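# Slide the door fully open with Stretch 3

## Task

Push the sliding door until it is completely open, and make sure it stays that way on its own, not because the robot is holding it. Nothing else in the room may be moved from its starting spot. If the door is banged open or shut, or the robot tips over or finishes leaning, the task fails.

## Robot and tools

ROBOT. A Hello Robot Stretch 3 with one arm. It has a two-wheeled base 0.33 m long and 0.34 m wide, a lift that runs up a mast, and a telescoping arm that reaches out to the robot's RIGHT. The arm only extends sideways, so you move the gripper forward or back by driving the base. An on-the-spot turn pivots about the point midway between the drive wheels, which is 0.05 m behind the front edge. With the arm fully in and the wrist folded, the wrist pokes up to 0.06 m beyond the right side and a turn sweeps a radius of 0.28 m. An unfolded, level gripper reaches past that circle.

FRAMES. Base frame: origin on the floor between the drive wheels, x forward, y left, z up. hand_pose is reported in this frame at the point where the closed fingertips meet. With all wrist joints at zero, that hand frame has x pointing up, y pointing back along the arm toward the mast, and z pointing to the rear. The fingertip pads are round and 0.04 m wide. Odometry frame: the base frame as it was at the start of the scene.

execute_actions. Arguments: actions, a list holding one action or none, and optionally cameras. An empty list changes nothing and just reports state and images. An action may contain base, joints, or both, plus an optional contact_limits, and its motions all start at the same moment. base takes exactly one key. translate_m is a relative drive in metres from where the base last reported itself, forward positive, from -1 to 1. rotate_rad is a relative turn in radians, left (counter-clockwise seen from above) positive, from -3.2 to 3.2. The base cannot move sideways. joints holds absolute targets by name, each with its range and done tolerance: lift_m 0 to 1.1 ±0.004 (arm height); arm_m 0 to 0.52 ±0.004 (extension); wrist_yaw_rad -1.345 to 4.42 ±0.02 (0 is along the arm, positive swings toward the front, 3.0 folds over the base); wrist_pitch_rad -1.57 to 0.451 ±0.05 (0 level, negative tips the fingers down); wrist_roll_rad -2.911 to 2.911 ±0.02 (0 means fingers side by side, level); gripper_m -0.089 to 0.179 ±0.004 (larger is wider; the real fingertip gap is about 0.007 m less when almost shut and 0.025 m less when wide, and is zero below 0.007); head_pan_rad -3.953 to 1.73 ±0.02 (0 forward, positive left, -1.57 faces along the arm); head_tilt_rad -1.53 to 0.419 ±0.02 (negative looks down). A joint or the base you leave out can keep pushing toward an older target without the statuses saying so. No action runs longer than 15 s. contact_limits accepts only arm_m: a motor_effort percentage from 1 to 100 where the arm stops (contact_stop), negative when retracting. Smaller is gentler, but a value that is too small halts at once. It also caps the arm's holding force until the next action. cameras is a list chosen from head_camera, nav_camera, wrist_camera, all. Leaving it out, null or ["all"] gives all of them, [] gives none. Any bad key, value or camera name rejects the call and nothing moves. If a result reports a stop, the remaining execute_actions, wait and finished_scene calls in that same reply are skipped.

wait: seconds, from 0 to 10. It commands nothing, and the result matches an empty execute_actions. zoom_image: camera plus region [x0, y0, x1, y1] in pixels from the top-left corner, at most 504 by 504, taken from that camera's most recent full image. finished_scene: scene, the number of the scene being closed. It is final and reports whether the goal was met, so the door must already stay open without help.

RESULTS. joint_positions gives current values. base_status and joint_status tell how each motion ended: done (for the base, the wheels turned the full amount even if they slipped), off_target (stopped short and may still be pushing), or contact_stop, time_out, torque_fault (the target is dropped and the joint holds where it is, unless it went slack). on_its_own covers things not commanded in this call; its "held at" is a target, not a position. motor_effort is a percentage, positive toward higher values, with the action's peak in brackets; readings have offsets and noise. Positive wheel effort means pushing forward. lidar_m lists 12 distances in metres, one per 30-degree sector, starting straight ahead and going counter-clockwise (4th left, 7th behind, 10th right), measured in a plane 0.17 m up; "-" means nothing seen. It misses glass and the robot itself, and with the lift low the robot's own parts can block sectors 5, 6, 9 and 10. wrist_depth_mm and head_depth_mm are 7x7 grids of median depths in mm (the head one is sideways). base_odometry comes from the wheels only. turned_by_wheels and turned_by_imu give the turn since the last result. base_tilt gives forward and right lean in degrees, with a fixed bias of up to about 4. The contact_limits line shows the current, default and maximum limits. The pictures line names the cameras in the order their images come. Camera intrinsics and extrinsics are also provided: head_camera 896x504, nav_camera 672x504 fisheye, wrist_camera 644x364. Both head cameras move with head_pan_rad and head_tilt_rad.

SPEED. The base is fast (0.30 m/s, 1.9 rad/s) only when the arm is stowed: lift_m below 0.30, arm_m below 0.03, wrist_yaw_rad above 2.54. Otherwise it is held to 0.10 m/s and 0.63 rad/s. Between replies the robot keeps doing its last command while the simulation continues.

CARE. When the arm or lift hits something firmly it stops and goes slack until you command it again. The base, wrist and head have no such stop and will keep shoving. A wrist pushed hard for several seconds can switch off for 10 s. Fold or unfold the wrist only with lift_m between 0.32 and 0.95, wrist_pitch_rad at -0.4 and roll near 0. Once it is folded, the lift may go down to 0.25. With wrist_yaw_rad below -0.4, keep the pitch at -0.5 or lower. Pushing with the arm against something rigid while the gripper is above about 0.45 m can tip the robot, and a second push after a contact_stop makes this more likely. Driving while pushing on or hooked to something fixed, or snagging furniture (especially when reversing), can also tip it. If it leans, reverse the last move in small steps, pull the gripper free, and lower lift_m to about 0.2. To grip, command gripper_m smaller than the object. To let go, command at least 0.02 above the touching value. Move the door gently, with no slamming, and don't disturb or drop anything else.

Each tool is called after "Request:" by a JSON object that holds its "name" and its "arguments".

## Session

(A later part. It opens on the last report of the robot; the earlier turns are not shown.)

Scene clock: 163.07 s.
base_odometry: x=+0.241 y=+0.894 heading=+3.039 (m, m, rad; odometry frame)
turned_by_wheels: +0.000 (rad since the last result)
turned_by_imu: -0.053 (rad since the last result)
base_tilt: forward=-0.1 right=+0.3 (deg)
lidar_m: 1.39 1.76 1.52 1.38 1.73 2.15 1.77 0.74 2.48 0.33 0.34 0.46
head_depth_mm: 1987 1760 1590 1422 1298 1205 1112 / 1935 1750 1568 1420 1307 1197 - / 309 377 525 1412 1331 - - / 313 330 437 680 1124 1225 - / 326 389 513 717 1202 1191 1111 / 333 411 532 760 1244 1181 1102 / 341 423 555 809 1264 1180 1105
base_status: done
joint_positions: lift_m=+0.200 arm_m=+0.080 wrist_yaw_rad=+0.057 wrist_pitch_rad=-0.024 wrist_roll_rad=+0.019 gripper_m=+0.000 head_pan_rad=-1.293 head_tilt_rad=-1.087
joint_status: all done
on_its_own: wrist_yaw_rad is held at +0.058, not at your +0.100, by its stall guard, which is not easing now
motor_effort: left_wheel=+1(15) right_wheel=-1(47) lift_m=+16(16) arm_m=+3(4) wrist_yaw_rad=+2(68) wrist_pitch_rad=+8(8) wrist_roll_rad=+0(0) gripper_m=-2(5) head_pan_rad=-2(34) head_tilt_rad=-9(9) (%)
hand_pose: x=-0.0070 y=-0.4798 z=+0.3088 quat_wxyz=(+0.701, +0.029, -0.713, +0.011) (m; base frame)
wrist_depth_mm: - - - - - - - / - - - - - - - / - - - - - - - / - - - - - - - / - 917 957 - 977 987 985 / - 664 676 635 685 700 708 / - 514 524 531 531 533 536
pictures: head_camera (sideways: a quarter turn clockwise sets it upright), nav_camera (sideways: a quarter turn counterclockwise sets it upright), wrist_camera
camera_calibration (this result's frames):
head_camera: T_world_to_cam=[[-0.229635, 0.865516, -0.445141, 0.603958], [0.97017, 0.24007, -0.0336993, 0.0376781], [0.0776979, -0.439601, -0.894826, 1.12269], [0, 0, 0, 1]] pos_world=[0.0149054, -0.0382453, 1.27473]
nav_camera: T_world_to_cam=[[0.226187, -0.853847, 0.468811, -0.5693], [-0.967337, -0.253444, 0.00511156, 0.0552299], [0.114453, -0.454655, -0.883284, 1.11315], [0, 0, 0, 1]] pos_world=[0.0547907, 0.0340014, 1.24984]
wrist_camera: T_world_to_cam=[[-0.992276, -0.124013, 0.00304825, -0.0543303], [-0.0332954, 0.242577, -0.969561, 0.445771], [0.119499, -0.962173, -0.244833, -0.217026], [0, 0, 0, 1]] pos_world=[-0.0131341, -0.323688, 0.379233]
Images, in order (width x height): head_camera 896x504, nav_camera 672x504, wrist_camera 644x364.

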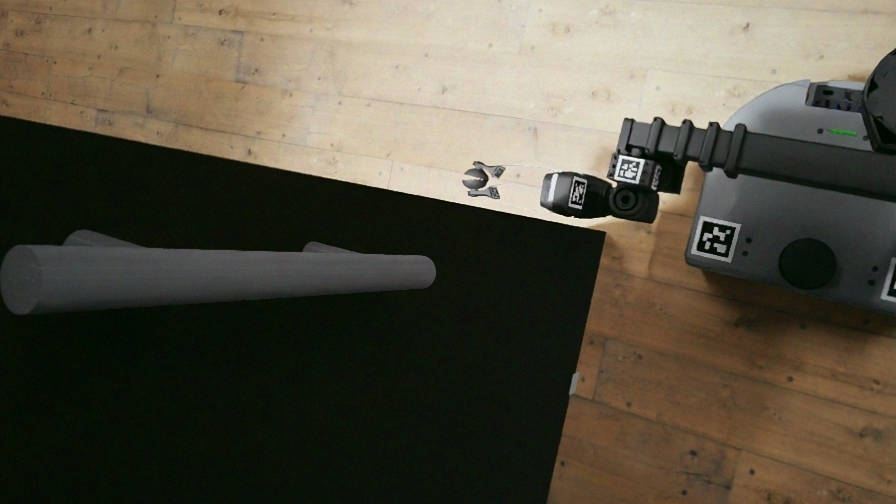

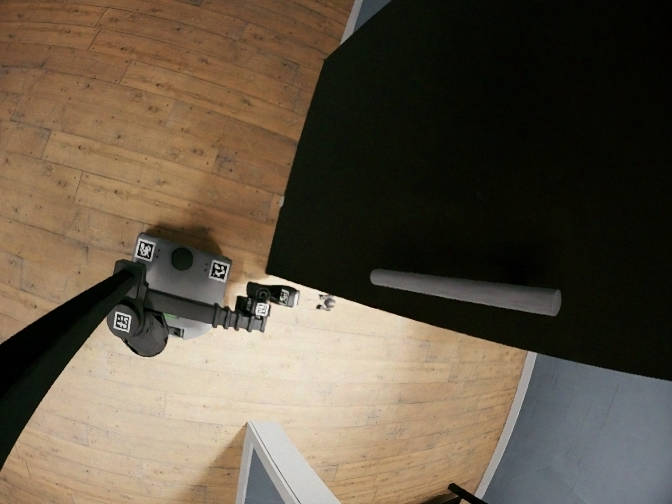

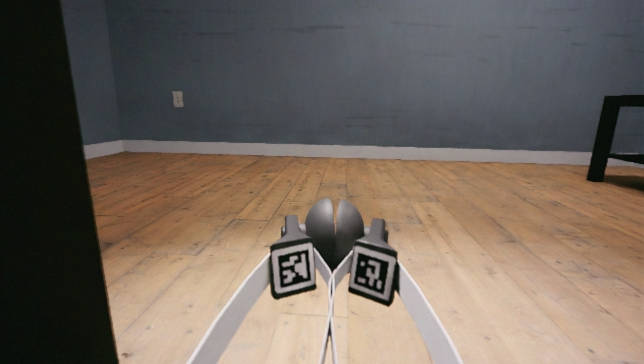

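Request:
{"name": "execute_actions", "arguments": {"actions": [{"base":{"rotate_rad":0.06},"joints":{"arm_m":0.13,"wrist_yaw_rad":0}}], "cameras": []}}

Request:
{"name": "execute_actions", "arguments": {"actions": [{"base":{"translate_m":0.2}}]}}

Scene clock: 166.97 s.
base_odometry: x=+0.241 y=+0.894 heading=+3.099 (m, m, rad; odometry frame)
turned_by_wheels: +0.059 (rad since the last result)
turned_by_imu: +0.058 (rad since the last result)
base_tilt: forward=-0.2 right=+0.3 (deg)
lidar_m: 1.71 1.79 1.43 1.38 1.74 2.12 1.41 0.74 2.48 0.33 0.35 0.49
head_depth_mm: 1986 1762 1578 1426 1308 1198 1109 / 309 1689 1555 1425 1312 1202 - / 310 380 479 770 1294 1220 - / - 316 422 694 1127 1226 - / 334 409 529 745 1249 1190 1111 / 345 426 556 803 1258 1187 1098 / 355 445 590 871 1273 1184 1100
base_status: done
joint_positions: lift_m=+0.200 arm_m=+0.130 wrist_yaw_rad=-0.020 wrist_pitch_rad=-0.024 wrist_roll_rad=+0.019 gripper_m=+0.000 head_pan_rad=-1.293 head_tilt_rad=-1.087
joint_status: all done
on_its_own: right_wheel is at rest, and its effort (+25) is outside its rest range (-18 to +18); wrist_yaw_rad is at rest, and its effort (+19) is outside its rest range (-12 to +12)
motor_effort: left_wheel=-7(9) right_wheel=+25(32) lift_m=+16(16) arm_m=+4(5) wrist_yaw_rad=+19(24) wrist_pitch_rad=+8(8) wrist_roll_rad=+0(0) gripper_m=-3(3) head_pan_rad=-4(4) head_tilt_rad=-9(9) (%)
hand_pose: x=-0.0265 y=-0.5301 z=+0.3088 quat_wxyz=(+0.701, +0.002, -0.713, -0.016) (m; base frame)
wrist_depth_mm: - - - - - - - / - - - - - - - / - - - - - - - / - - - - - - - / 920 946 972 - 966 - - / 664 681 669 625 697 702 700 / 516 518 525 528 526 534 536
pictures: none
No camera images: the call's "cameras" was empty. Leave "cameras" out to get every camera's image.

Scene clock: 170.13 s.
base_odometry: x=+0.041 y=+0.902 heading=+3.099 (m, m, rad; odometry frame)
turned_by_wheels: +0.000 (rad since the last result)
turned_by_imu: -0.021 (rad since the last result)
base_tilt: forward=-0.2 right=+0.3 (deg)
lidar_m: 1.51 1.57 1.61 1.35 2.21 2.33 1.52 0.92 2.60 0.34 0.35 0.48
head_depth_mm: 1986 1749 1569 1428 1298 1198 1118 / 316 1687 1571 1430 1316 1201 - / 313 380 490 1367 1299 1220 - / - 318 428 692 1120 1220 - / 332 408 527 738 1255 1192 1108 / 342 423 552 795 1261 1192 1101 / 353 439 581 855 1276 1192 1095
base_status: done
joint_positions: lift_m=+0.200 arm_m=+0.130 wrist_yaw_rad=-0.001 wrist_pitch_rad=-0.024 wrist_roll_rad=+0.019 gripper_m=+0.000 head_pan_rad=-1.293 head_tilt_rad=-1.087
joint_status: not commanded
motor_effort: left_wheel=+1(10) right_wheel=+0(51) lift_m=+16(15) arm_m=+3(5) wrist_yaw_rad=+2(34) wrist_pitch_rad=+8(8) wrist_roll_rad=+0(0) gripper_m=-2(3) head_pan_rad=-2(3) head_tilt_rad=-8(10) (%)
hand_pose: x=-0.0218 y=-0.5303 z=+0.3088 quat_wxyz=(+0.701, +0.008, -0.713, -0.009) (m; base frame)
wrist_depth_mm: 123 - - - - - - / 124 - - - - - - / 125 - - - - - - / 126 - - - - - - / 126 804 942 - 967 - - / 127 178 672 622 696 692 694 / 127 178 529 525 534 528 541
pictures: head_camera (sideways: a quarter turn clockwise sets it upright), nav_camera (sideways: a quarter turn counterclockwise sets it upright), wrist_camera
camera_calibration (this result's frames):
head_camera: T_world_to_cam=[[-0.22961, 0.865595, -0.445, 0.603775], [0.970181, 0.240025, -0.0337048, 0.0376852], [0.0776366, -0.43947, -0.894896, 1.12278], [0, 0, 0, 1]] pos_world=[0.0149023, -0.0382417, 1.27472]
nav_camera: T_world_to_cam=[[0.226163, -0.85393, 0.468673, -0.569119], [-0.967349, -0.253395, 0.00511492, 0.0552256], [0.114391, -0.454527, -0.883357, 1.11325], [0, 0, 0, 1]] pos_world=[0.0547902, 0.0340068, 1.24984]
wrist_camera: T_world_to_cam=[[-0.997812, -0.0660403, 0.00306701, -0.0447341], [-0.0191186, 0.243834, -0.969628, 0.458568], [0.0632867, -0.967566, -0.244564, -0.267922], [0, 0, 0, 1]] pos_world=[-0.0189131, -0.374001, 0.379254]
Images, in order (width x height): head_camera 896x504, nav_camera 672x504, wrist_camera 644x364.

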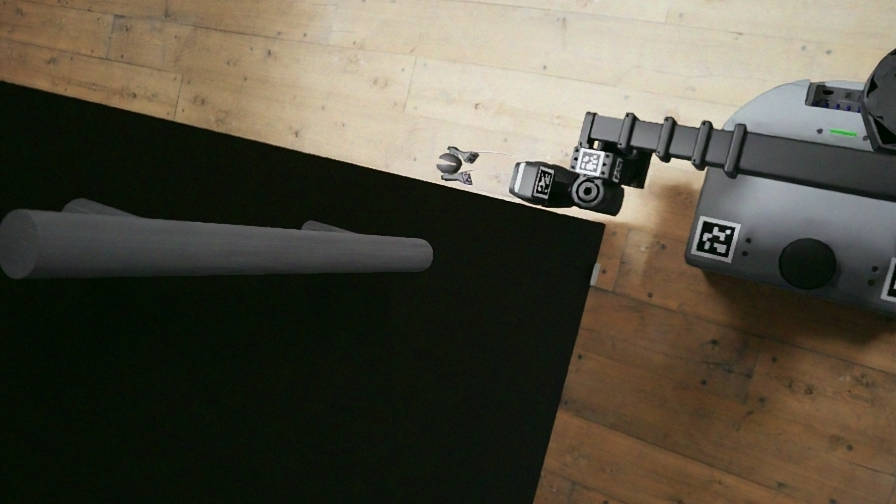

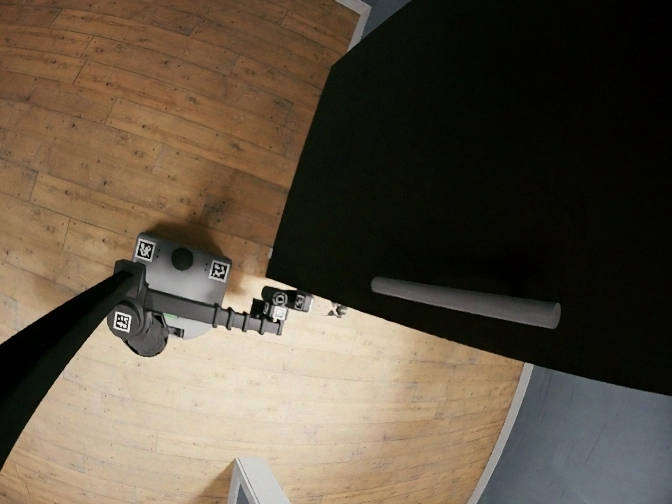

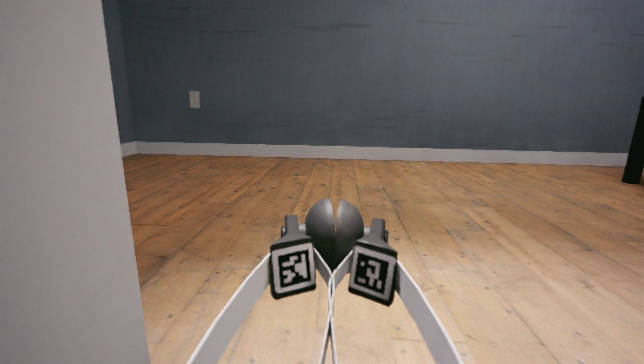

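Request:
{"name": "execute_actions", "arguments": {"actions": [{"base":{"translate_m":0.05},"joints":{"wrist_yaw_rad":-0.15,"head_pan_rad":-0.3,"head_tilt_rad":0.41}}]}}

Request:
{"name": "execute_actions", "arguments": {"actions": [{"base":{"translate_m":0.03}}]}}

Scene clock: 175.13 s.
base_odometry: x=-0.009 y=+0.905 heading=+3.099 (m, m, rad; odometry frame)
turned_by_wheels: +0.000 (rad since the last result)
turned_by_imu: -0.020 (rad since the last result)
base_tilt: forward=-0.2 right=+0.3 (deg)
lidar_m: 1.47 1.52 1.81 1.35 2.19 2.39 1.64 0.96 2.62 0.33 0.34 0.47
head_depth_mm: 564 549 534 520 507 494 479 / 685 663 641 621 601 583 566 / 1048 835 800 768 738 711 686 / 1233 1296 1068 1005 963 914 872 / 1234 1542 1662 1545 1435 1359 1284 / 1227 1537 1608 1502 1415 1328 1254 / 1227 1532 1547 1442 1363 1277 1211
base_status: done
joint_positions: lift_m=+0.200 arm_m=+0.130 wrist_yaw_rad=-0.152 wrist_pitch_rad=-0.022 wrist_roll_rad=+0.019 gripper_m=+0.000 head_pan_rad=-0.307 head_tilt_rad=+0.393
joint_status: all done
motor_effort: left_wheel=+1(15) right_wheel=+0(52) lift_m=+16(17) arm_m=+2(3) wrist_yaw_rad=+2(37) wrist_pitch_rad=+8(8) wrist_roll_rad=+0(1) gripper_m=-3(3) head_pan_rad=+4(46) head_tilt_rad=+12(62) (%)
hand_pose: x=-0.0601 y=-0.5275 z=+0.3092 quat_wxyz=(+0.698, -0.046, -0.712, -0.061) (m; base frame)
wrist_depth_mm: 120 - - - - - - / 120 - - - - - - / 120 - - - - - - / 119 - - - - - - / 119 936 950 - 968 975 990 / 119 631 670 628 697 694 706 / 118 490 524 526 530 539 533
pictures: head_camera (sideways: a quarter turn clockwise sets it upright), nav_camera (sideways: a quarter turn counterclockwise sets it upright), wrist_camera
camera_calibration (this result's frames):
head_camera: T_world_to_cam=[[0.349433, -0.0936409, -0.93227, 1.23625], [0.336978, 0.940976, 0.0317905, -0.0437176], [0.874267, -0.325263, 0.360363, -0.515654], [0, 0, 0, 1]] pos_world=[0.0335649, -0.0108226, 1.33973]
nav_camera: T_world_to_cam=[[-0.372998, 0.10099, 0.92232, -1.15771], [-0.308937, -0.950855, -0.0208242, 0.0849977], [0.874889, -0.292706, 0.385866, -0.543191], [0, 0, 0, 1]] pos_world=[0.0696665, 0.0387419, 1.27915]
wrist_camera: T_world_to_cam=[[-0.996464, 0.0839628, 0.0031706, -0.00353095], [0.0173448, 0.242476, -0.970002, 0.459094], [-0.0822129, -0.966517, -0.243075, -0.271362], [0, 0, 0, 1]] pos_world=[-0.0337908, -0.373299, 0.379372]
Images, in order (width x height): head_camera 896x504, nav_camera 672x504, wrist_camera 644x364.

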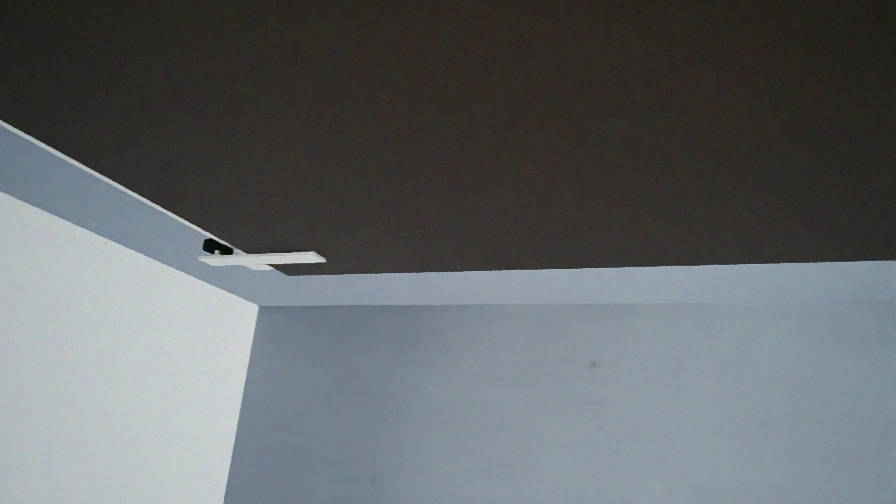

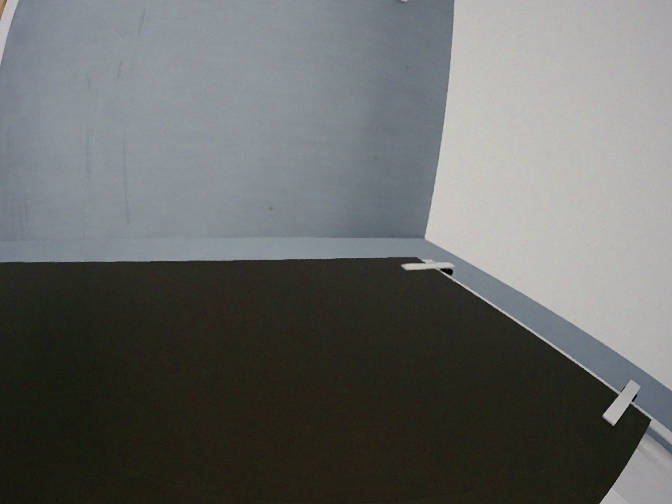

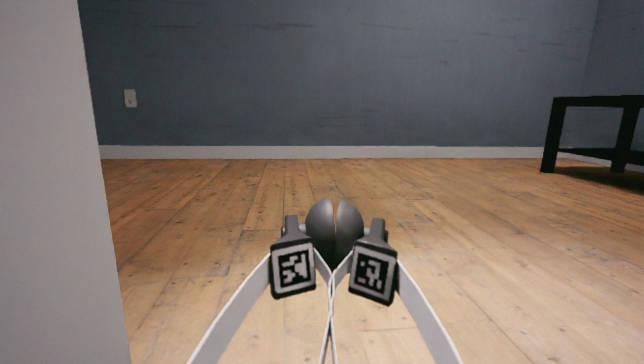

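Scene clock: 176.63 s.
base_odometry: x=-0.039 y=+0.906 heading=+3.099 (m, m, rad; odometry frame)
turned_by_wheels: +0.000 (rad since the last result)
turned_by_imu: -0.010 (rad since the last result)
base_tilt: forward=-0.2 right=+0.3 (deg)
lidar_m: 1.44 1.48 1.80 1.35 2.20 2.43 1.70 0.99 2.64 0.33 0.35 0.46
head_depth_mm: 556 542 529 514 499 486 474 / 676 654 630 612 591 574 556 / 1035 820 786 754 726 697 670 / 1226 1255 1037 981 934 891 849 / 1235 1545 1641 1513 1419 1327 1251 / 1222 1528 1591 1479 1383 1288 1220 / 1222 1526 1517 1421 1332 1257 1181
base_status: done
joint_positions: lift_m=+0.200 arm_m=+0.130 wrist_yaw_rad=-0.152 wrist_pitch_rad=-0.021 wrist_roll_rad=+0.019 gripper_m=+0.000 head_pan_rad=-0.306 head_tilt_rad=+0.393
joint_status: not commanded
motor_effort: left_wheel=+1(13) right_wheel=-1(54) lift_m=+16(16) arm_m=+2(2) wrist_yaw_rad=+2(37) wrist_pitch_rad=+7(8) wrist_roll_rad=+0(0) gripper_m=-3(3) head_pan_rad=+4(4) head_tilt_rad=+11(11) (%)
hand_pose: x=-0.0601 y=-0.5276 z=+0.3097 quat_wxyz=(+0.698, -0.047, -0.712, -0.061) (m; base frame)
wrist_depth_mm: 88 - - - - - - / 88 124 - - - - - / 88 123 - - - - - / 87 123 - - - - - / 87 123 952 - 990 - 992 / 87 122 680 626 688 695 708 / - 121 526 529 531 535 542
pictures: head_camera (sideways: a quarter turn clockwise sets it upright), nav_camera (sideways: a quarter turn counterclockwise sets it upright), wrist_camera
camera_calibration (this result's frames):
head_camera: T_world_to_cam=[[0.3498, -0.0934934, -0.932147, 1.23609], [0.336313, 0.941213, 0.031803, -0.0437298], [0.874376, -0.324618, 0.36068, -0.516067], [0, 0, 0, 1]] pos_world=[0.0335601, -0.0107996, 1.33974]
nav_camera: T_world_to_cam=[[-0.373367, 0.100825, 0.922188, -1.15754], [-0.308269, -0.951071, -0.0208266, 0.0849967], [0.874967, -0.292058, 0.38618, -0.5436], [0, 0, 0, 1]] pos_world=[0.0696469, 0.0387838, 1.27917]
wrist_camera: T_world_to_cam=[[-0.996453, 0.0840812, 0.00330384, -0.00353894], [0.0170822, 0.240576, -0.97048, 0.458735], [-0.0823939, -0.966982, -0.241159, -0.272195], [0, 0, 0, 1]] pos_world=[-0.0337898, -0.373271, 0.379562]
Images, in order (width x height): head_camera 896x504, nav_camera 672x504, wrist_camera 644x364.

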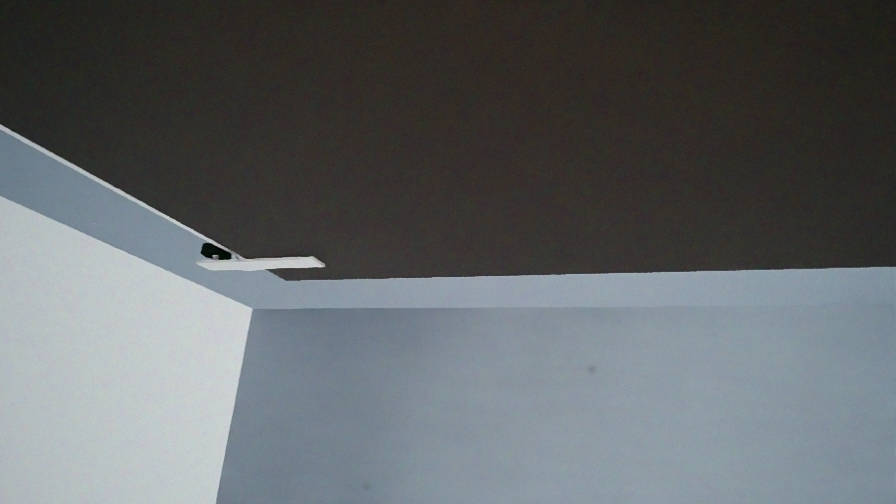

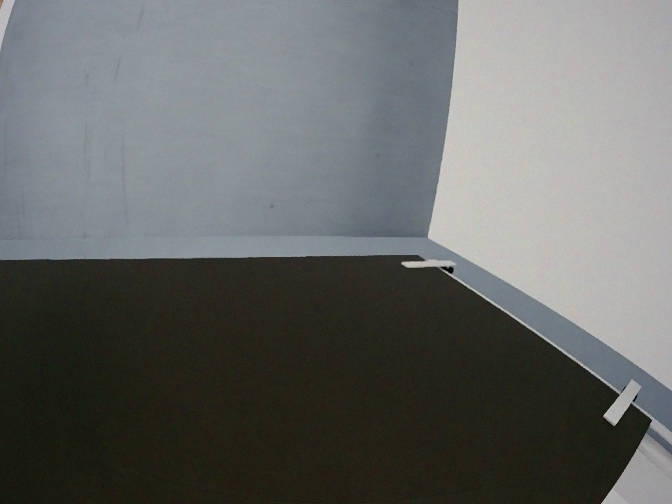

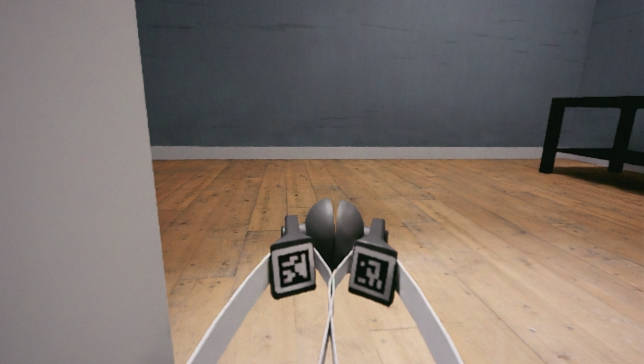

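Request:
{"name": "execute_actions", "arguments": {"actions": [{"base":{"translate_m":0.03},"joints":{"wrist_yaw_rad":-0.3}}], "cameras": ["wrist_camera"]}}

Request:
{"name": "execute_actions", "arguments": {"actions": [{"base":{"translate_m":0.03},"joints":{"head_pan_rad":-1.6,"head_tilt_rad":-1.1}}]}}

Scene clock: 179.93 s.
base_odometry: x=-0.069 y=+0.907 heading=+3.099 (m, m, rad; odometry frame)
turned_by_wheels: +0.000 (rad since the last result)
turned_by_imu: -0.007 (rad since the last result)
base_tilt: forward=-0.2 right=+0.3 (deg)
lidar_m: 1.40 1.45 1.78 1.35 2.18 2.46 1.74 1.02 2.66 0.33 0.34 0.46
head_depth_mm: 553 538 523 510 495 482 468 / 668 646 625 605 587 568 550 / 1013 809 777 741 713 688 661 / 1206 1232 1019 969 920 879 837 / 1226 1533 1600 1486 1387 1298 1231 / 1220 1532 1548 1451 1363 1270 1204 / 1217 1512 1496 1399 1311 1227 1163
base_status: done
joint_positions: lift_m=+0.200 arm_m=+0.130 wrist_yaw_rad=-0.302 wrist_pitch_rad=-0.019 wrist_roll_rad=+0.019 gripper_m=+0.000 head_pan_rad=-0.306 head_tilt_rad=+0.393
joint_status: all done
motor_effort: left_wheel=+1(15) right_wheel=-1(52) lift_m=+16(17) arm_m=+2(2) wrist_yaw_rad=+2(31) wrist_pitch_rad=+6(7) wrist_roll_rad=+0(0) gripper_m=-4(3) head_pan_rad=+4(3) head_tilt_rad=+11(11) (%)
hand_pose: x=-0.0975 y=-0.5190 z=+0.3102 quat_wxyz=(+0.692, -0.101, -0.706, -0.112) (m; base frame)
wrist_depth_mm: 98 - - - - - - / 96 - - - - - - / 94 - - - - - - / 93 - - - - - - / 92 813 960 - 982 - - / 90 598 674 624 696 705 694 / 88 139 530 531 528 537 545
pictures: wrist_camera
camera_calibration (this result's frames):
wrist_camera: T_world_to_cam=[[-0.972676, 0.232142, 0.00342861, 0.0376181], [0.0523294, 0.233601, -0.970923, 0.457723], [-0.226193, -0.944214, -0.239365, -0.269623], [0, 0, 0, 1]] pos_world=[-0.048349, -0.370239, 0.379746]
Images, in order (width x height): wrist_camera 644x364.

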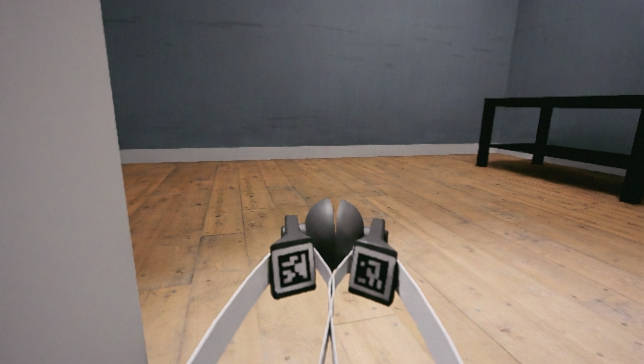

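Scene clock: 181.20 s.
base_odometry: x=-0.099 y=+0.909 heading=+3.098 (m, m, rad; odometry frame)
turned_by_wheels: -0.001 (rad since the last result)
turned_by_imu: -0.052 (rad since the last result)
base_tilt: forward=-0.2 right=+0.3 (deg)
lidar_m: 1.00 1.41 1.78 1.35 2.17 2.54 2.24 1.03 2.67 0.33 0.34 0.44
head_depth_mm: 1987 1758 1565 1420 1303 1208 1121 / 1985 1750 1561 1417 1305 1211 - / 1954 1746 1571 1411 1315 - - / 1909 1688 1520 1367 1091 1229 - / 307 358 416 650 1050 1187 1108 / 286 354 467 637 998 1189 1107 / 302 362 456 617 952 1191 1101
base_status: done
joint_positions: lift_m=+0.200 arm_m=+0.130 wrist_yaw_rad=-0.330 wrist_pitch_rad=-0.016 wrist_roll_rad=+0.019 gripper_m=+0.000 head_pan_rad=-1.593 head_tilt_rad=-1.086
joint_status: all done
on_its_own: right_wheel is at rest, and its effort (+48) is outside its rest range (-18 to +18); wrist_yaw_rad is at rest, and its effort (+28) is outside its rest range (-12 to +12)
motor_effort: left_wheel=-11(12) right_wheel=+48(51) lift_m=+16(16) arm_m=+1(2) wrist_yaw_rad=+28(29) wrist_pitch_rad=+5(6) wrist_roll_rad=+0(0) gripper_m=-3(3) head_pan_rad=-3(49) head_tilt_rad=-9(61) (%)
hand_pose: x=-0.1043 y=-0.5169 z=+0.3109 quat_wxyz=(+0.690, -0.111, -0.705, -0.121) (m; base frame)
wrist_depth_mm: - - - - - - - / - - - - - - - / 116 - - - - - - / 114 - - - - - - / 115 992 964 - 995 - - / 112 678 679 631 705 704 714 / 109 522 530 536 535 545 539
pictures: head_camera (sideways: a quarter turn clockwise sets it upright), nav_camera (sideways: a quarter turn counterclockwise sets it upright), wrist_camera
camera_calibration (this result's frames):
head_camera: T_world_to_cam=[[0.0360545, 0.894502, -0.445608, 0.602945], [0.997806, -0.056997, -0.033681, 0.0374858], [-0.055526, -0.443416, -0.894595, 1.1232], [0, 0, 0, 1]] pos_world=[0.00322438, -0.0391546, 1.27475]
nav_camera: T_world_to_cam=[[-0.0359053, -0.882324, 0.469272, -0.568301], [-0.999046, 0.0433679, 0.00510042, 0.0554378], [-0.0248516, -0.468641, -0.883039, 1.11368], [0, 0, 0, 1]] pos_world=[0.0626567, 0.018088, 1.24983]
wrist_camera: T_world_to_cam=[[-0.965784, 0.259321, 0.00362877, 0.0451711], [0.0579224, 0.229316, -0.971627, 0.456907], [-0.252795, -0.938172, -0.23649, -0.269522], [0, 0, 0, 1]] pos_world=[-0.0509733, -0.369348, 0.38004]
Images, in order (width x height): head_camera 896x504, nav_camera 672x504, wrist_camera 644x364.

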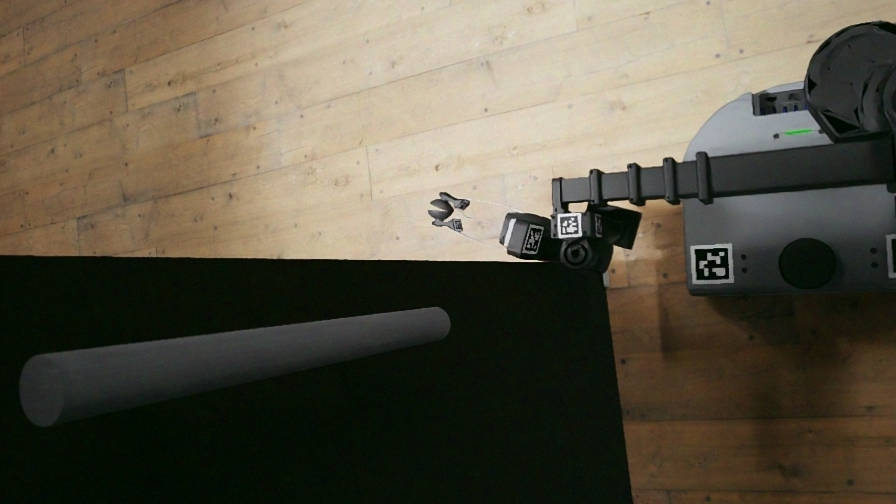

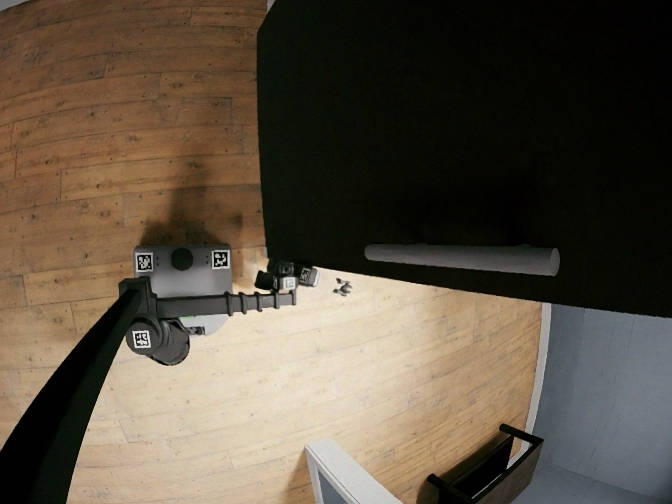

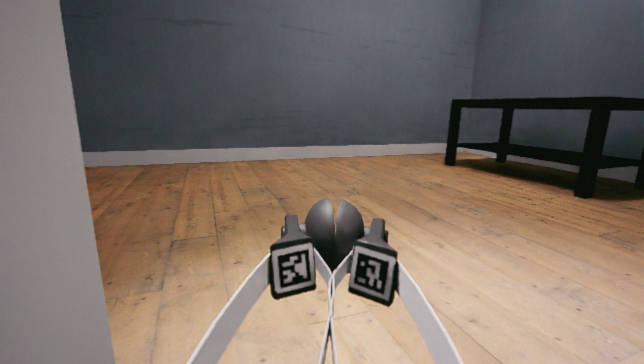

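The door is at its stop, with its edge level with the floor guide.

Request:
{"name": "execute_actions", "arguments": {"actions": [{"base":{"translate_m":-0.04}}], "cameras": []}}

Request:
{"name": "finished_scene", "arguments": {"scene": 2}}

Scene clock: 184.97 s.
base_odometry: x=-0.059 y=+0.907 heading=+3.098 (m, m, rad; odometry frame)
turned_by_wheels: +0.000 (rad since the last result)
turned_by_imu: +0.000 (rad since the last result)
base_tilt: forward=-0.1 right=+0.3 (deg)
lidar_m: 1.01 1.45 1.80 1.35 2.17 2.49 2.25 1.00 2.65 0.34 0.34 0.44
head_depth_mm: 1989 1741 1577 1419 1302 1201 1127 / 1972 1752 1570 1413 1297 1209 - / 1980 1760 1557 1414 1310 - - / 1953 1737 1561 1418 1297 1227 - / 1933 1681 523 694 1063 1194 1105 / 306 363 413 635 1015 1183 1107 / 295 308 459 622 963 1189 1099
base_status: done
joint_positions: lift_m=+0.200 arm_m=+0.130 wrist_yaw_rad=-0.348 wrist_pitch_rad=-0.019 wrist_roll_rad=+0.019 gripper_m=+0.000 head_pan_rad=-1.593 head_tilt_rad=-1.086
joint_status: not commanded
on_its_own: wrist_yaw_rad is held at -0.347, not at your -0.300, by its stall guard, which is not easing now
motor_effort: left_wheel=+1(4) right_wheel=+0(8) lift_m=+16(17) arm_m=+2(2) wrist_yaw_rad=+2(7) wrist_pitch_rad=+7(7) wrist_roll_rad=+0(0) gripper_m=-4(3) head_pan_rad=-3(3) head_tilt_rad=-8(9) (%)
hand_pose: x=-0.1088 y=-0.5152 z=+0.3101 quat_wxyz=(+0.689, -0.117, -0.704, -0.128) (m; base frame)
wrist_depth_mm: - - - - - - - / - - - - - - - / - - - - - - - / - - - - - - - / 930 985 964 - - - 984 / 666 669 677 625 684 710 711 / 518 520 520 522 522 540 529
pictures: none
No camera images: the call's "cameras" was empty. Leave "cameras" out to get every camera's image.

The scene is finished: the task was done.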